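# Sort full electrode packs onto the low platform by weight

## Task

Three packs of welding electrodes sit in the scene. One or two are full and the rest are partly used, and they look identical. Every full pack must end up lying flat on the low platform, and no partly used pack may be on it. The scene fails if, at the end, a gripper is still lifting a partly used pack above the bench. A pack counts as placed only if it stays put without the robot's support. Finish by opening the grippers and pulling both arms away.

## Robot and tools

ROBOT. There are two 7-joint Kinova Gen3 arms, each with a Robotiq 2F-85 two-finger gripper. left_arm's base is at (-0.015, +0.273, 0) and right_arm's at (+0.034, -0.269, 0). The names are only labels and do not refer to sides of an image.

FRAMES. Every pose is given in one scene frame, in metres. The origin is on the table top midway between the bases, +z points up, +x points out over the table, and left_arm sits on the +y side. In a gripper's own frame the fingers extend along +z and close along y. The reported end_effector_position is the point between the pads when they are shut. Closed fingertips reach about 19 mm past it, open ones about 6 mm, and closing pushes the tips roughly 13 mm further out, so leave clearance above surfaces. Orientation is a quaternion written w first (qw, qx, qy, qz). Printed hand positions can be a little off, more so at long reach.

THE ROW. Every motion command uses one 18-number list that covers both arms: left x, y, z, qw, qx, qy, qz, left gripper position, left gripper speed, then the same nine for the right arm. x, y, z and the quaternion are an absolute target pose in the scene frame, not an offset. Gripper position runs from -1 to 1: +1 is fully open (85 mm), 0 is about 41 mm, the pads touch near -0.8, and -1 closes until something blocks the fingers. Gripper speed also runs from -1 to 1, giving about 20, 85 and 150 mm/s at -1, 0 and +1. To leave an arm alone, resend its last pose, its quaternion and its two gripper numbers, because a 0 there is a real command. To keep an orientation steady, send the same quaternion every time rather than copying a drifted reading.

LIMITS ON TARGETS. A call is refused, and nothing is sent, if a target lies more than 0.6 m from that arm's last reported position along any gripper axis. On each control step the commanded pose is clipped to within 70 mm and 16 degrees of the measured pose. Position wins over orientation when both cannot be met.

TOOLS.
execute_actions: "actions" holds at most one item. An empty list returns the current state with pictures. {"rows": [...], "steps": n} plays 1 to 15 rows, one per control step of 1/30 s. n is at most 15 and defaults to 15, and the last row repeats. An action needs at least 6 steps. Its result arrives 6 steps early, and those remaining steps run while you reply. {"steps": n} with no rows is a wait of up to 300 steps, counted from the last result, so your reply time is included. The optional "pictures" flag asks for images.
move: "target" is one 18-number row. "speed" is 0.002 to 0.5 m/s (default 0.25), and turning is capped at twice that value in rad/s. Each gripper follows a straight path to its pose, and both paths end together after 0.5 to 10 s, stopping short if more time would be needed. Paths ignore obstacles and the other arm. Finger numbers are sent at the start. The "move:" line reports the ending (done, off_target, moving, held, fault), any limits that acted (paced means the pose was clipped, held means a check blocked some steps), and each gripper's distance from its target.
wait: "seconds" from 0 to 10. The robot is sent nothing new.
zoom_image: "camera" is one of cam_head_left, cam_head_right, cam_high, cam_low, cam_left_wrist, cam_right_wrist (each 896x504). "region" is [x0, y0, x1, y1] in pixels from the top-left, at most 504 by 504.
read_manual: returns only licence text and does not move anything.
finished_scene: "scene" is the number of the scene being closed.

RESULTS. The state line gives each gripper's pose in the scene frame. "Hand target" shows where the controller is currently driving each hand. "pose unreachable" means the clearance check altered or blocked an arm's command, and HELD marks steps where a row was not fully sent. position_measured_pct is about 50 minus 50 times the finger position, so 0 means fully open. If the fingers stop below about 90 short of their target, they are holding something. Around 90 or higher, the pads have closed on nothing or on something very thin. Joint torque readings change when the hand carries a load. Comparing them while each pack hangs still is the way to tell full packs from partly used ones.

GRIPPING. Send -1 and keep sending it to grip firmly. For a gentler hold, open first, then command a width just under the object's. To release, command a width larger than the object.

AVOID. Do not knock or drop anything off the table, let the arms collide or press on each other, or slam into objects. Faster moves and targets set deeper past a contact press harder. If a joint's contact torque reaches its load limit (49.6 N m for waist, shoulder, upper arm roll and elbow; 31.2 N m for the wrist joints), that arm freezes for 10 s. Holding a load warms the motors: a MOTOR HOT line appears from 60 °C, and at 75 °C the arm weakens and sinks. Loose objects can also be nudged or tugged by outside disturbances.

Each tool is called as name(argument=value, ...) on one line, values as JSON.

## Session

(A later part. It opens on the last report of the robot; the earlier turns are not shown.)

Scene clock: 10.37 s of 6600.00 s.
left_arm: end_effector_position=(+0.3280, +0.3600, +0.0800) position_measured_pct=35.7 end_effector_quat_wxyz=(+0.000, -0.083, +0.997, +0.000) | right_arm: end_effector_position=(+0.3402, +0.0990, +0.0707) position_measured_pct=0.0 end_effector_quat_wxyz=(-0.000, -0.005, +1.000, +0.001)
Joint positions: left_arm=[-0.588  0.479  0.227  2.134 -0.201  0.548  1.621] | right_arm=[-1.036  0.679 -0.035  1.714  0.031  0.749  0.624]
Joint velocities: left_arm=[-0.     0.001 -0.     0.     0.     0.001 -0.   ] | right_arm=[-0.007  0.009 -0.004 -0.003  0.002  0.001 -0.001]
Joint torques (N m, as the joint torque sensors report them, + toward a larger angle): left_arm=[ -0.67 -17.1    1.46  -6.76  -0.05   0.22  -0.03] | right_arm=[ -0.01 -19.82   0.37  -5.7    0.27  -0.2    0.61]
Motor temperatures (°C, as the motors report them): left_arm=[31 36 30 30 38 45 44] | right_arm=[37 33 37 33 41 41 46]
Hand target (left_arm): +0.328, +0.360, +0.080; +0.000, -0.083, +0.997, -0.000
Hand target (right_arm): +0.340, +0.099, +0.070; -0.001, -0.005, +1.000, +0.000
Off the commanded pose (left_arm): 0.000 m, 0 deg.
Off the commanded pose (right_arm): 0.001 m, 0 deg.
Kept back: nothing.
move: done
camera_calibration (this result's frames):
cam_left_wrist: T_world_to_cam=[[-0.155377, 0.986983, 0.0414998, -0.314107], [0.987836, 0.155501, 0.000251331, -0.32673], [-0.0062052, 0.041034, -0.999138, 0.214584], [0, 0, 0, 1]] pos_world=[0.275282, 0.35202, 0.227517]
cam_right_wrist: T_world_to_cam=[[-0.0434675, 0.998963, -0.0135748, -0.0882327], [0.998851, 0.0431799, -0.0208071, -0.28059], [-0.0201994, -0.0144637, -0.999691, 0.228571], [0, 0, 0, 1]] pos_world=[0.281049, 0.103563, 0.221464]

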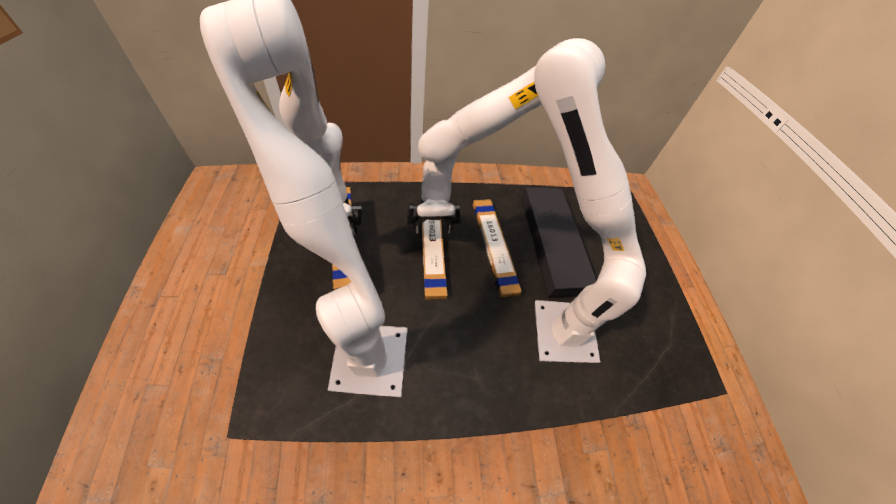

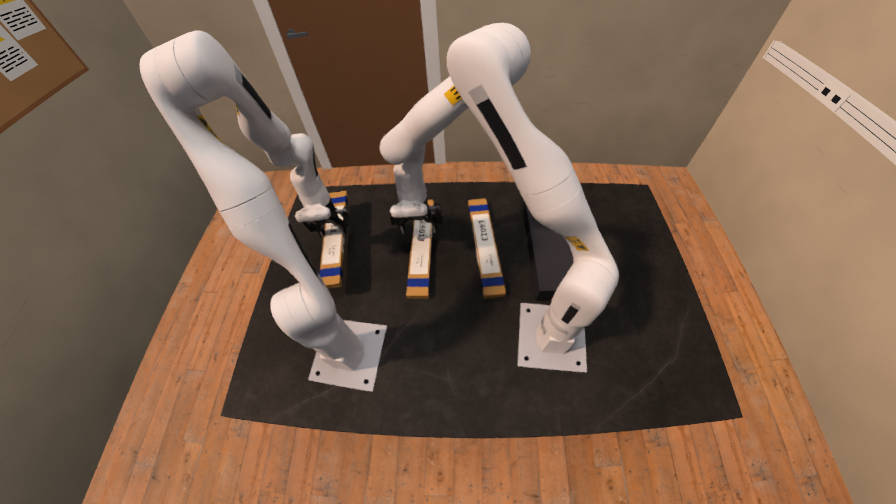

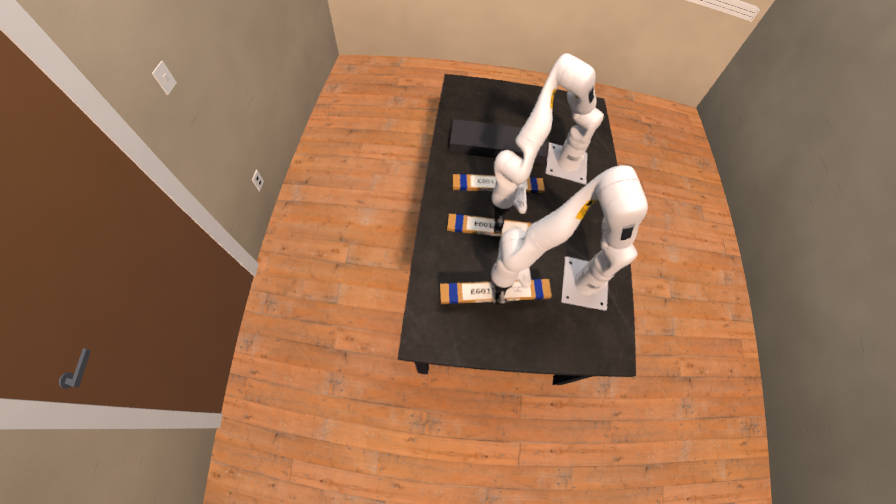

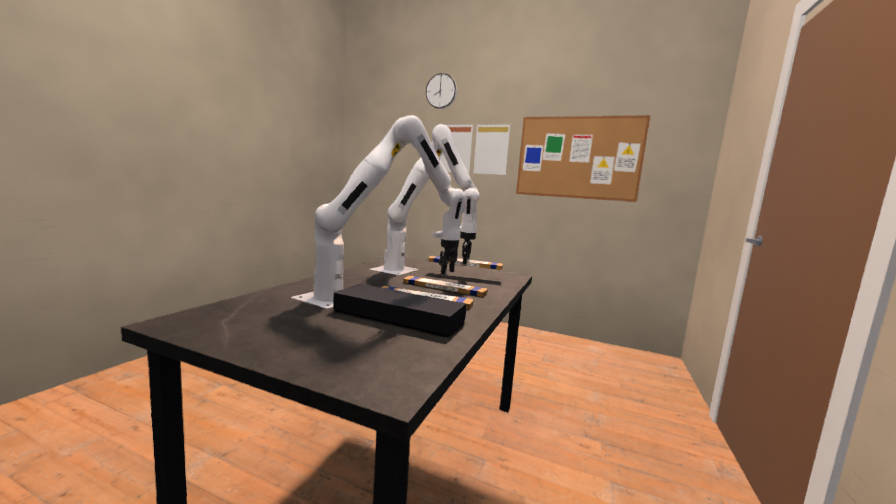

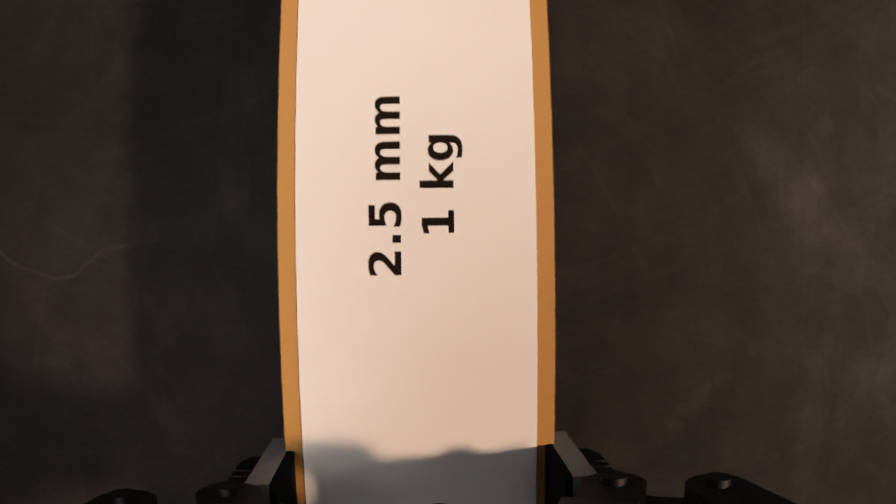

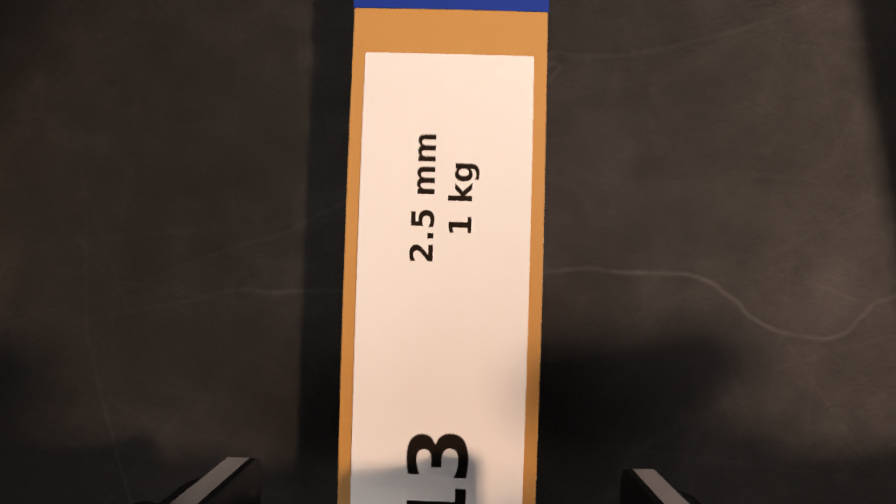

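move(target=[0.328,0.36,0.08,0,-0.083,0.9965,0,-1,0,0.335,0.098,0.02,0,-0.005,1,0,1,0], speed=0.12)

move(target=[0.328,0.36,0.08,0,-0.083,0.9965,0,-1,0,0.335,0.098,0.02,0,-0.005,1,0,-1,0])

move(target=[0.328,0.36,0.08,0,-0.083,0.9965,0,-1,0,0.335,0.098,0.035,0,-0.005,1,0,-1,0], speed=0.05)

Scene clock: 11.43 s of 6600.00 s.
left_arm: end_effector_position=(+0.3280, +0.3600, +0.0800) position_measured_pct=35.7 end_effector_quat_wxyz=(+0.000, -0.083, +0.997, +0.000) | right_arm: end_effector_position=(+0.3352, +0.0981, +0.0202) position_measured_pct=0.0 end_effector_quat_wxyz=(+0.000, -0.005, +1.000, +0.000)
Joint positions: left_arm=[-0.588  0.479  0.227  2.134 -0.201  0.548  1.621] | right_arm=[-1.047  0.767 -0.031  1.756  0.038  0.619  0.61 ]
Joint velocities: left_arm=[ 0.001 -0.    -0.001 -0.     0.    -0.001 -0.   ] | right_arm=[-0.001  0.005 -0.    -0.    -0.001 -0.002  0.001]
Joint torques (N m, as the joint torque sensors report them, + toward a larger angle): left_arm=[ -0.7  -17.     1.61  -6.59  -0.22   0.19   0.12] | right_arm=[  0.29 -20.13   0.14  -4.69   0.14   0.06   0.43]
Motor temperatures (°C, as the motors report them): left_arm=[31 36 30 30 38 45 44] | right_arm=[37 33 37 33 41 41 46]
Hand target (left_arm): +0.328, +0.360, +0.080; -0.000, -0.083, +0.997, +0.000
Hand target (right_arm): +0.335, +0.098, +0.020; +0.000, -0.005, +1.000, -0.000
Off the commanded pose (left_arm): 0.000 m, 0 deg.
Off the commanded pose (right_arm): 0.000 m, 0 deg.
Kept back: nothing.
move: done
camera_calibration (this result's frames):
cam_left_wrist: T_world_to_cam=[[-0.155377, 0.986983, 0.0415002, -0.314107], [0.987836, 0.155501, 0.000250705, -0.326729], [-0.00620587, 0.0410343, -0.999138, 0.214584], [0, 0, 0, 1]] pos_world=[0.275282, 0.35202, 0.227517]
cam_right_wrist: T_world_to_cam=[[-0.0434833, 0.998946, -0.0146714, -0.0881732], [0.998872, 0.0431901, -0.0197455, -0.276677], [-0.0190911, -0.0155134, -0.999697, 0.177768], [0, 0, 0, 1]] pos_world=[0.275924, 0.102788, 0.170958]

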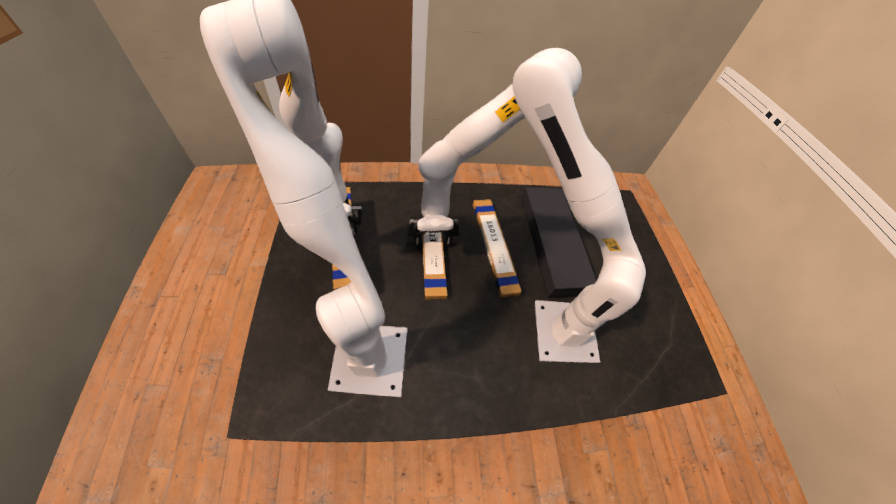

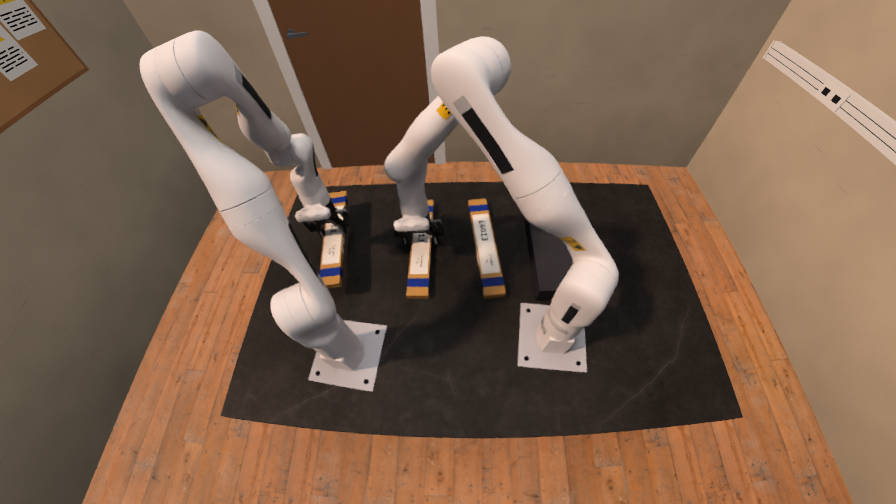

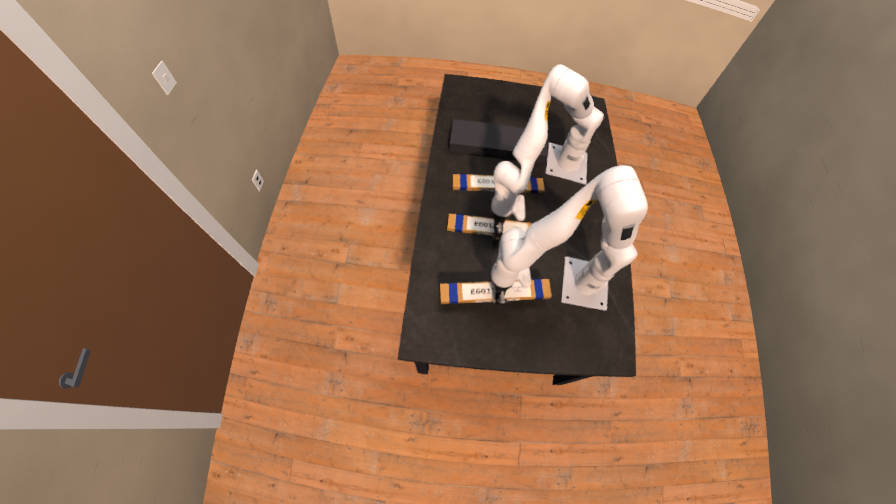

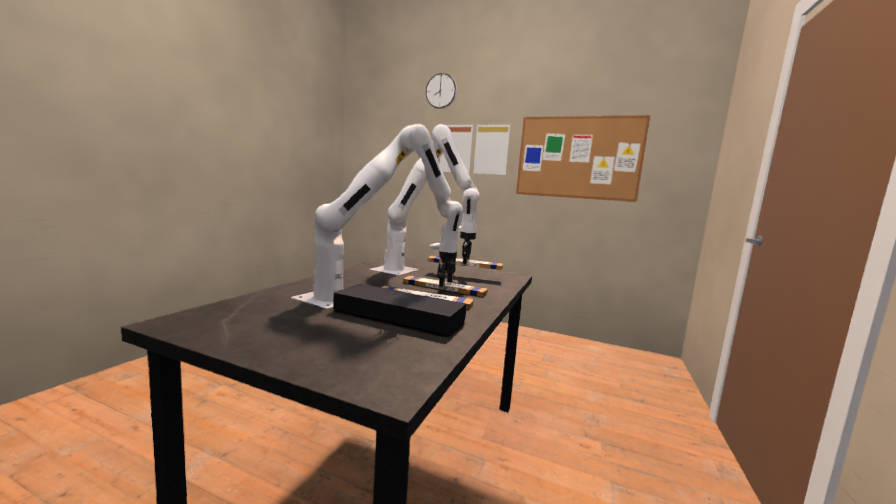

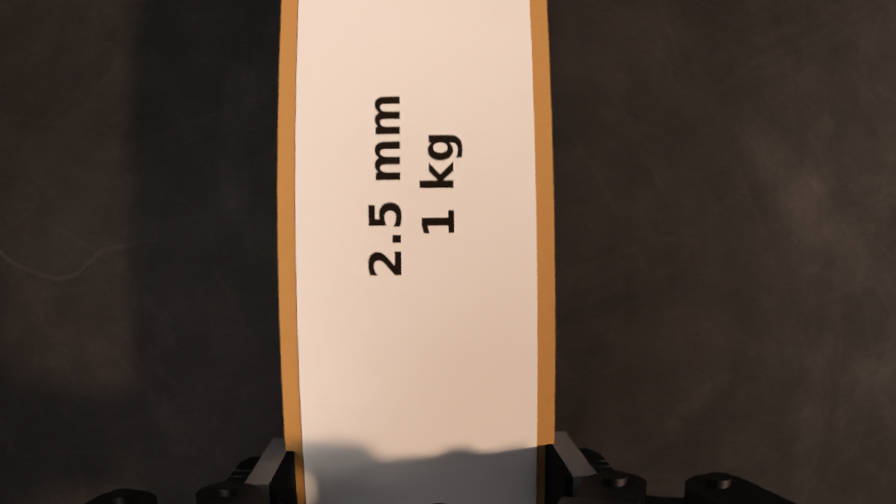

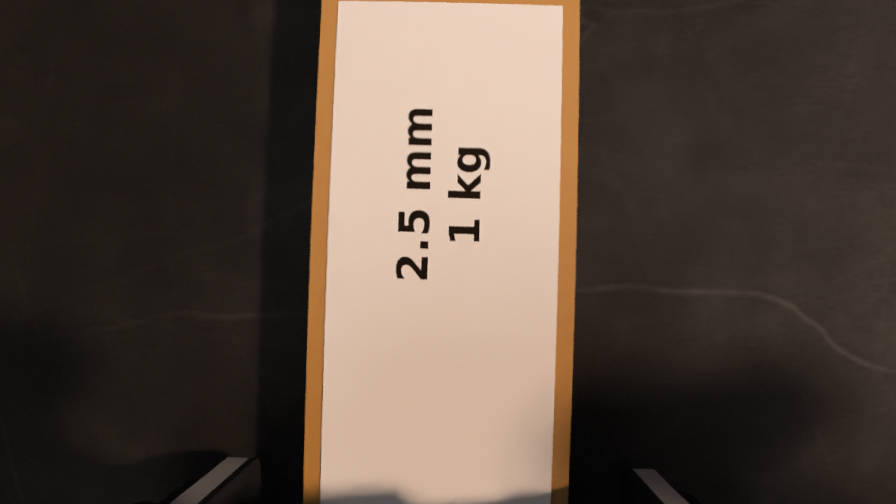

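Scene clock: 12.17 s of 6600.00 s.
left_arm: end_effector_position=(+0.3280, +0.3600, +0.0800) position_measured_pct=35.7 end_effector_quat_wxyz=(+0.000, -0.083, +0.997, +0.000) | right_arm: end_effector_position=(+0.3351, +0.0977, +0.0214) position_measured_pct=35.7 end_effector_quat_wxyz=(+0.000, -0.005, +1.000, +0.000)
Joint positions: left_arm=[-0.588  0.479  0.227  2.134 -0.201  0.548  1.621] | right_arm=[-1.047  0.764 -0.031  1.757  0.038  0.621  0.61 ]
Joint velocities: left_arm=[ 0.  0. -0. -0. -0.  0.  0.] | right_arm=[ 0.001  0.    -0.001  0.002  0.002 -0.001  0.001]
Joint torques (N m, as the joint torque sensors report them, + toward a larger angle): left_arm=[ -0.47 -17.09   1.77  -6.71  -0.04   0.15  -0.01] | right_arm=[  0.25 -17.46  -0.01  -5.14   0.26  -1.12   0.61]
Motor temperatures (°C, as the motors report them): left_arm=[31 36 30 30 38 45 44] | right_arm=[37 33 37 33 41 41 46]
Hand target (left_arm): +0.328, +0.360, +0.080; -0.000, -0.083, +0.997, +0.000
Hand target (right_arm): +0.335, +0.098, +0.020; -0.000, -0.005, +1.000, -0.000
Off the commanded pose (left_arm): 0.000 m, 0 deg.
Off the commanded pose (right_arm): 0.001 m, 0 deg.
Kept back: nothing.
move: done
camera_calibration (this result's frames):
cam_left_wrist: T_world_to_cam=[[-0.155377, 0.986983, 0.0415002, -0.314107], [0.987836, 0.155501, 0.000250897, -0.32673], [-0.0062057, 0.0410344, -0.999138, 0.214584], [0, 0, 0, 1]] pos_world=[0.275282, 0.35202, 0.227517]
cam_right_wrist: T_world_to_cam=[[-0.0434034, 0.99895, -0.0146867, -0.0878129], [0.998876, 0.0431103, -0.0197148, -0.27651], [-0.019061, -0.0155258, -0.999698, 0.178968], [0, 0, 0, 1]] pos_world=[0.275799, 0.10242, 0.172172]

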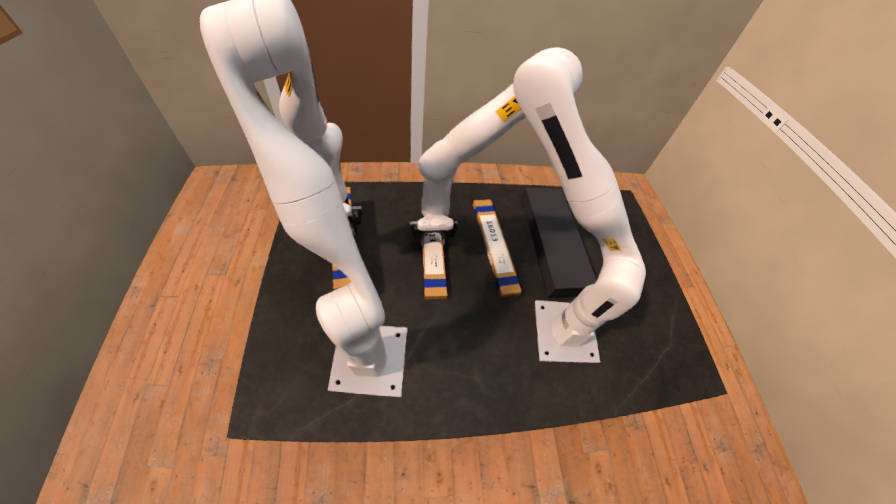

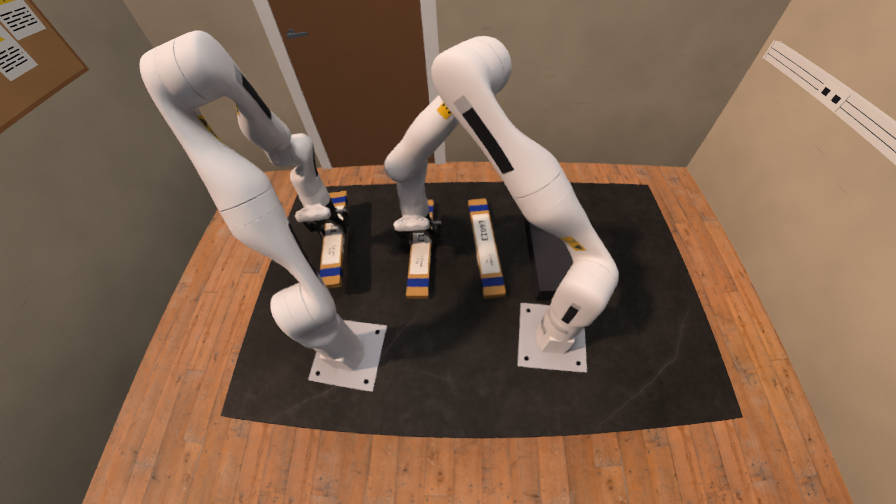

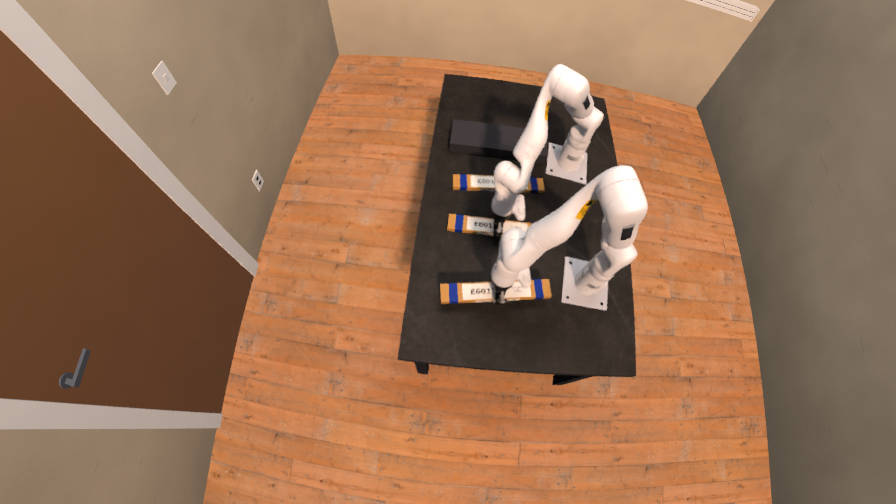

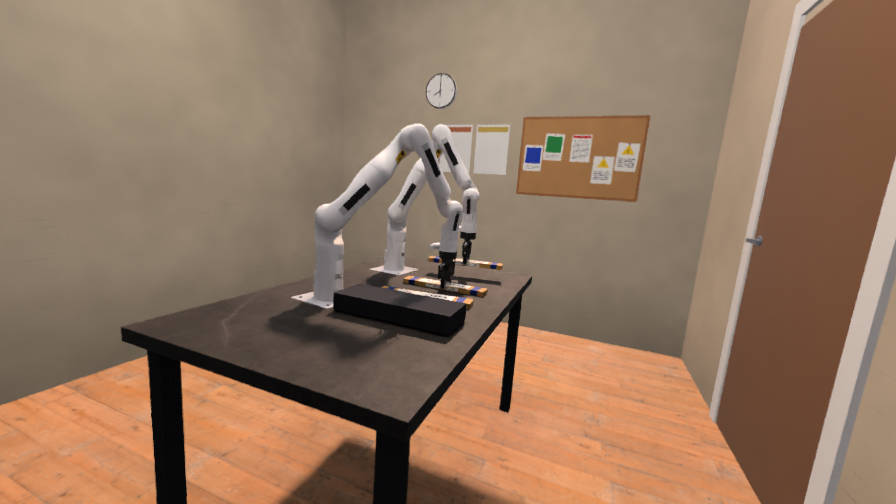

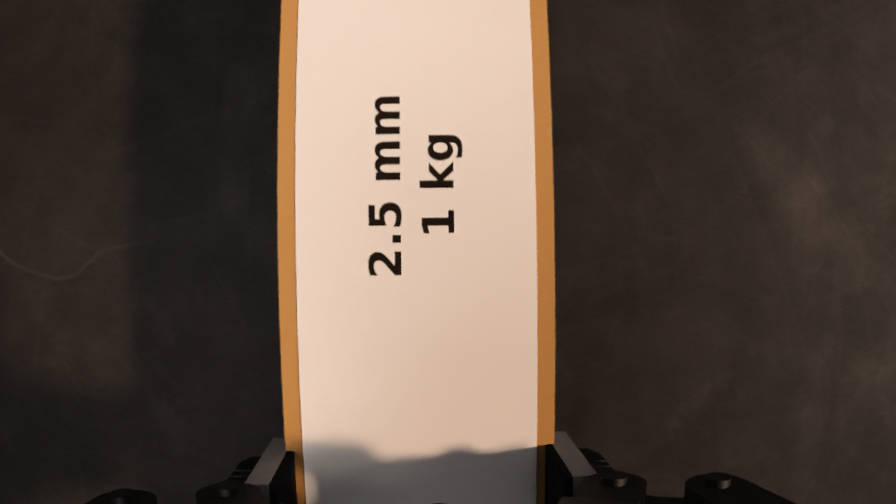

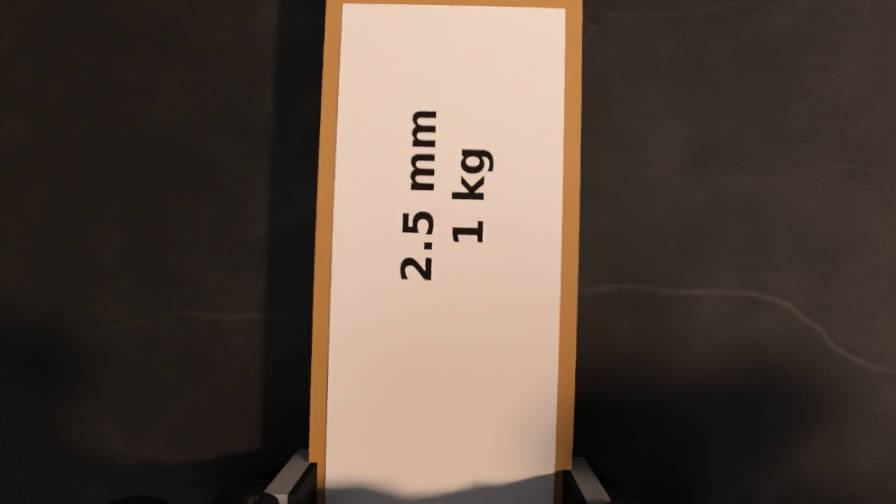

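Scene clock: 12.87 s of 6600.00 s.
left_arm: end_effector_position=(+0.3280, +0.3600, +0.0800) position_measured_pct=35.7 end_effector_quat_wxyz=(+0.000, -0.083, +0.997, +0.000) | right_arm: end_effector_position=(+0.3349, +0.0980, +0.0349) position_measured_pct=35.7 end_effector_quat_wxyz=(-0.000, -0.005, +1.000, -0.000)
Joint positions: left_arm=[-0.588  0.479  0.227  2.134 -0.201  0.548  1.621] | right_arm=[-1.046  0.738 -0.033  1.75   0.036  0.654  0.612]
Joint velocities: left_arm=[ 0.003  0.001  0.     0.    -0.    -0.001 -0.   ] | right_arm=[ 0.    -0.003 -0.     0.002 -0.001  0.    -0.   ]
Joint torques (N m, as the joint torque sensors report them, + toward a larger angle): left_arm=[ -0.66 -17.09   1.73  -6.83  -0.06   0.17   0.1 ] | right_arm=[  0.14 -24.93   0.14  -6.64   0.18   0.09   0.46]
Motor temperatures (°C, as the motors report them): left_arm=[31 36 30 30 38 45 44] | right_arm=[37 33 37 33 41 41 46]
Hand target (left_arm): +0.328, +0.360, +0.080; -0.000, -0.083, +0.997, +0.000
Hand target (right_arm): +0.335, +0.098, +0.035; -0.000, -0.005, +1.000, +0.000
Off the commanded pose (left_arm): 0.000 m, 0 deg.
Off the commanded pose (right_arm): 0.000 m, 0 deg.
Kept back: nothing.
move: done
camera_calibration (this result's frames):
cam_left_wrist: T_world_to_cam=[[-0.155377, 0.986983, 0.0415003, -0.314107], [0.987836, 0.155501, 0.000250886, -0.326729], [-0.00620571, 0.0410344, -0.999138, 0.214584], [0, 0, 0, 1]] pos_world=[0.275282, 0.35202, 0.227517]
cam_right_wrist: T_world_to_cam=[[-0.0438735, 0.998925, -0.014942, -0.0877249], [0.99884, 0.043563, -0.0205099, -0.276089], [-0.0198369, -0.0158246, -0.999678, 0.192708], [0, 0, 0, 1]] pos_world=[0.275742, 0.102707, 0.185672]

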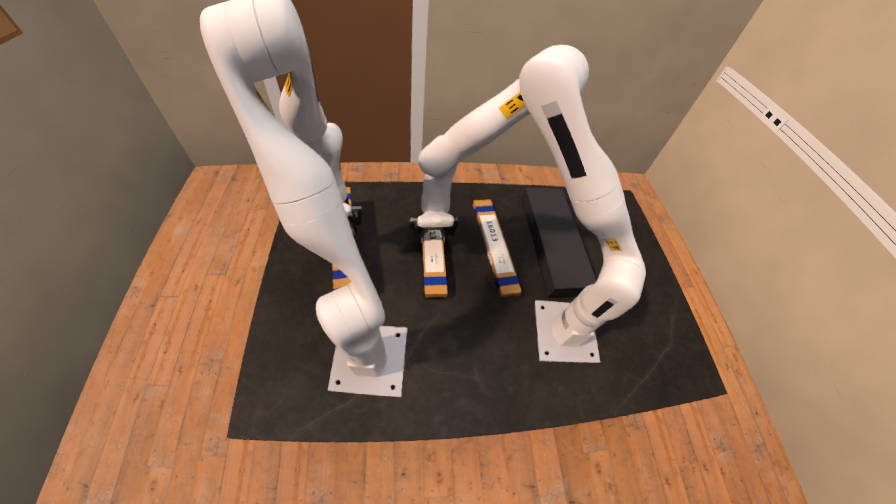

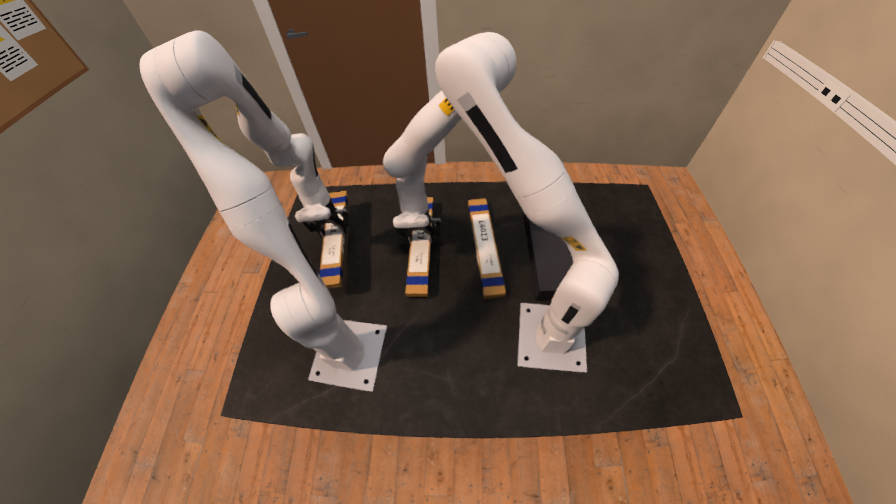

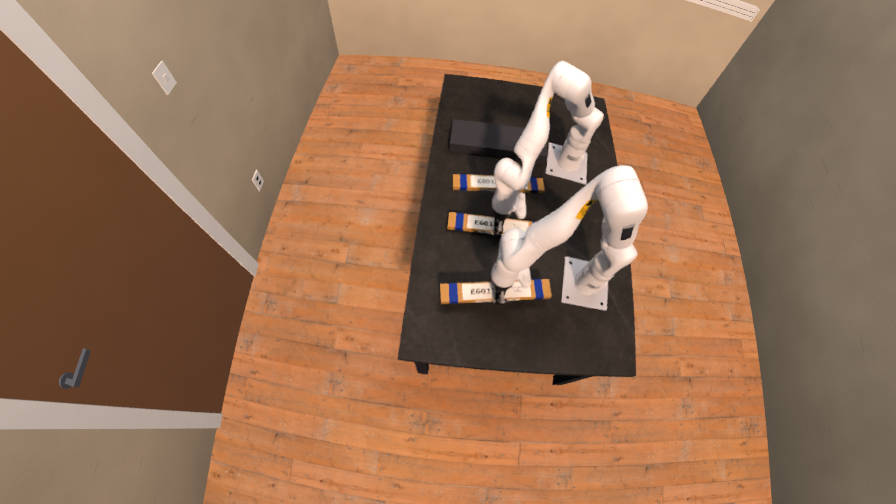

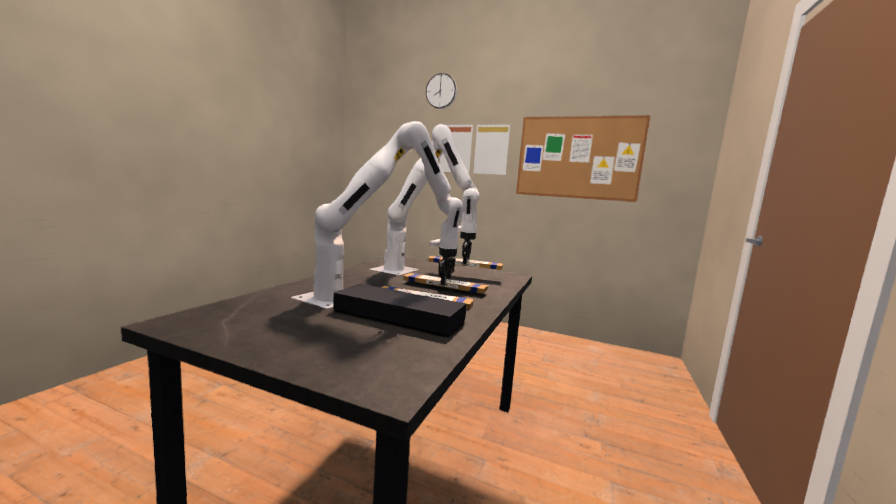

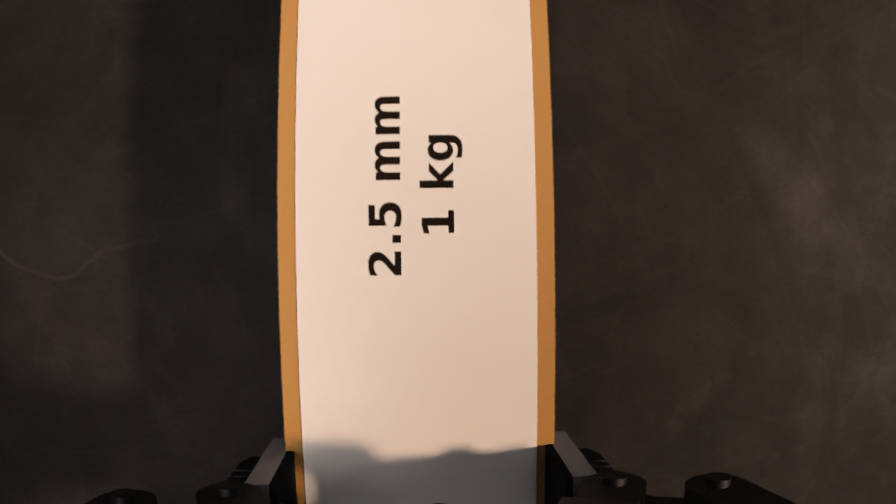

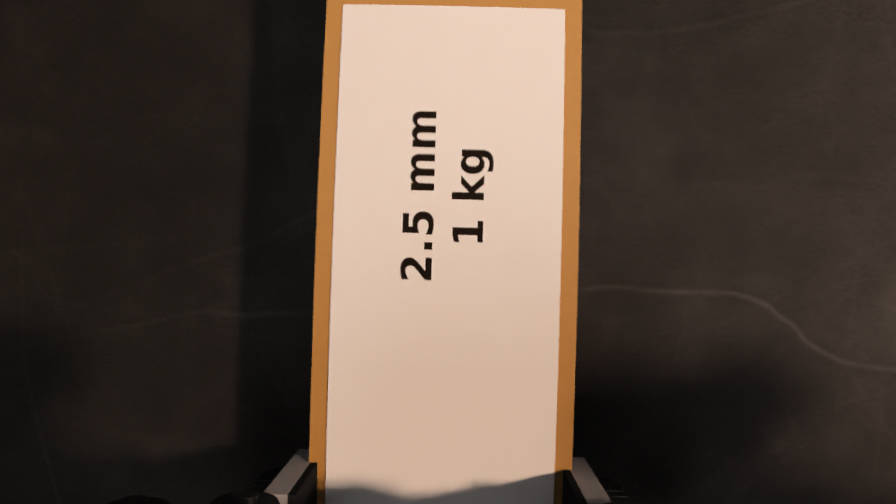

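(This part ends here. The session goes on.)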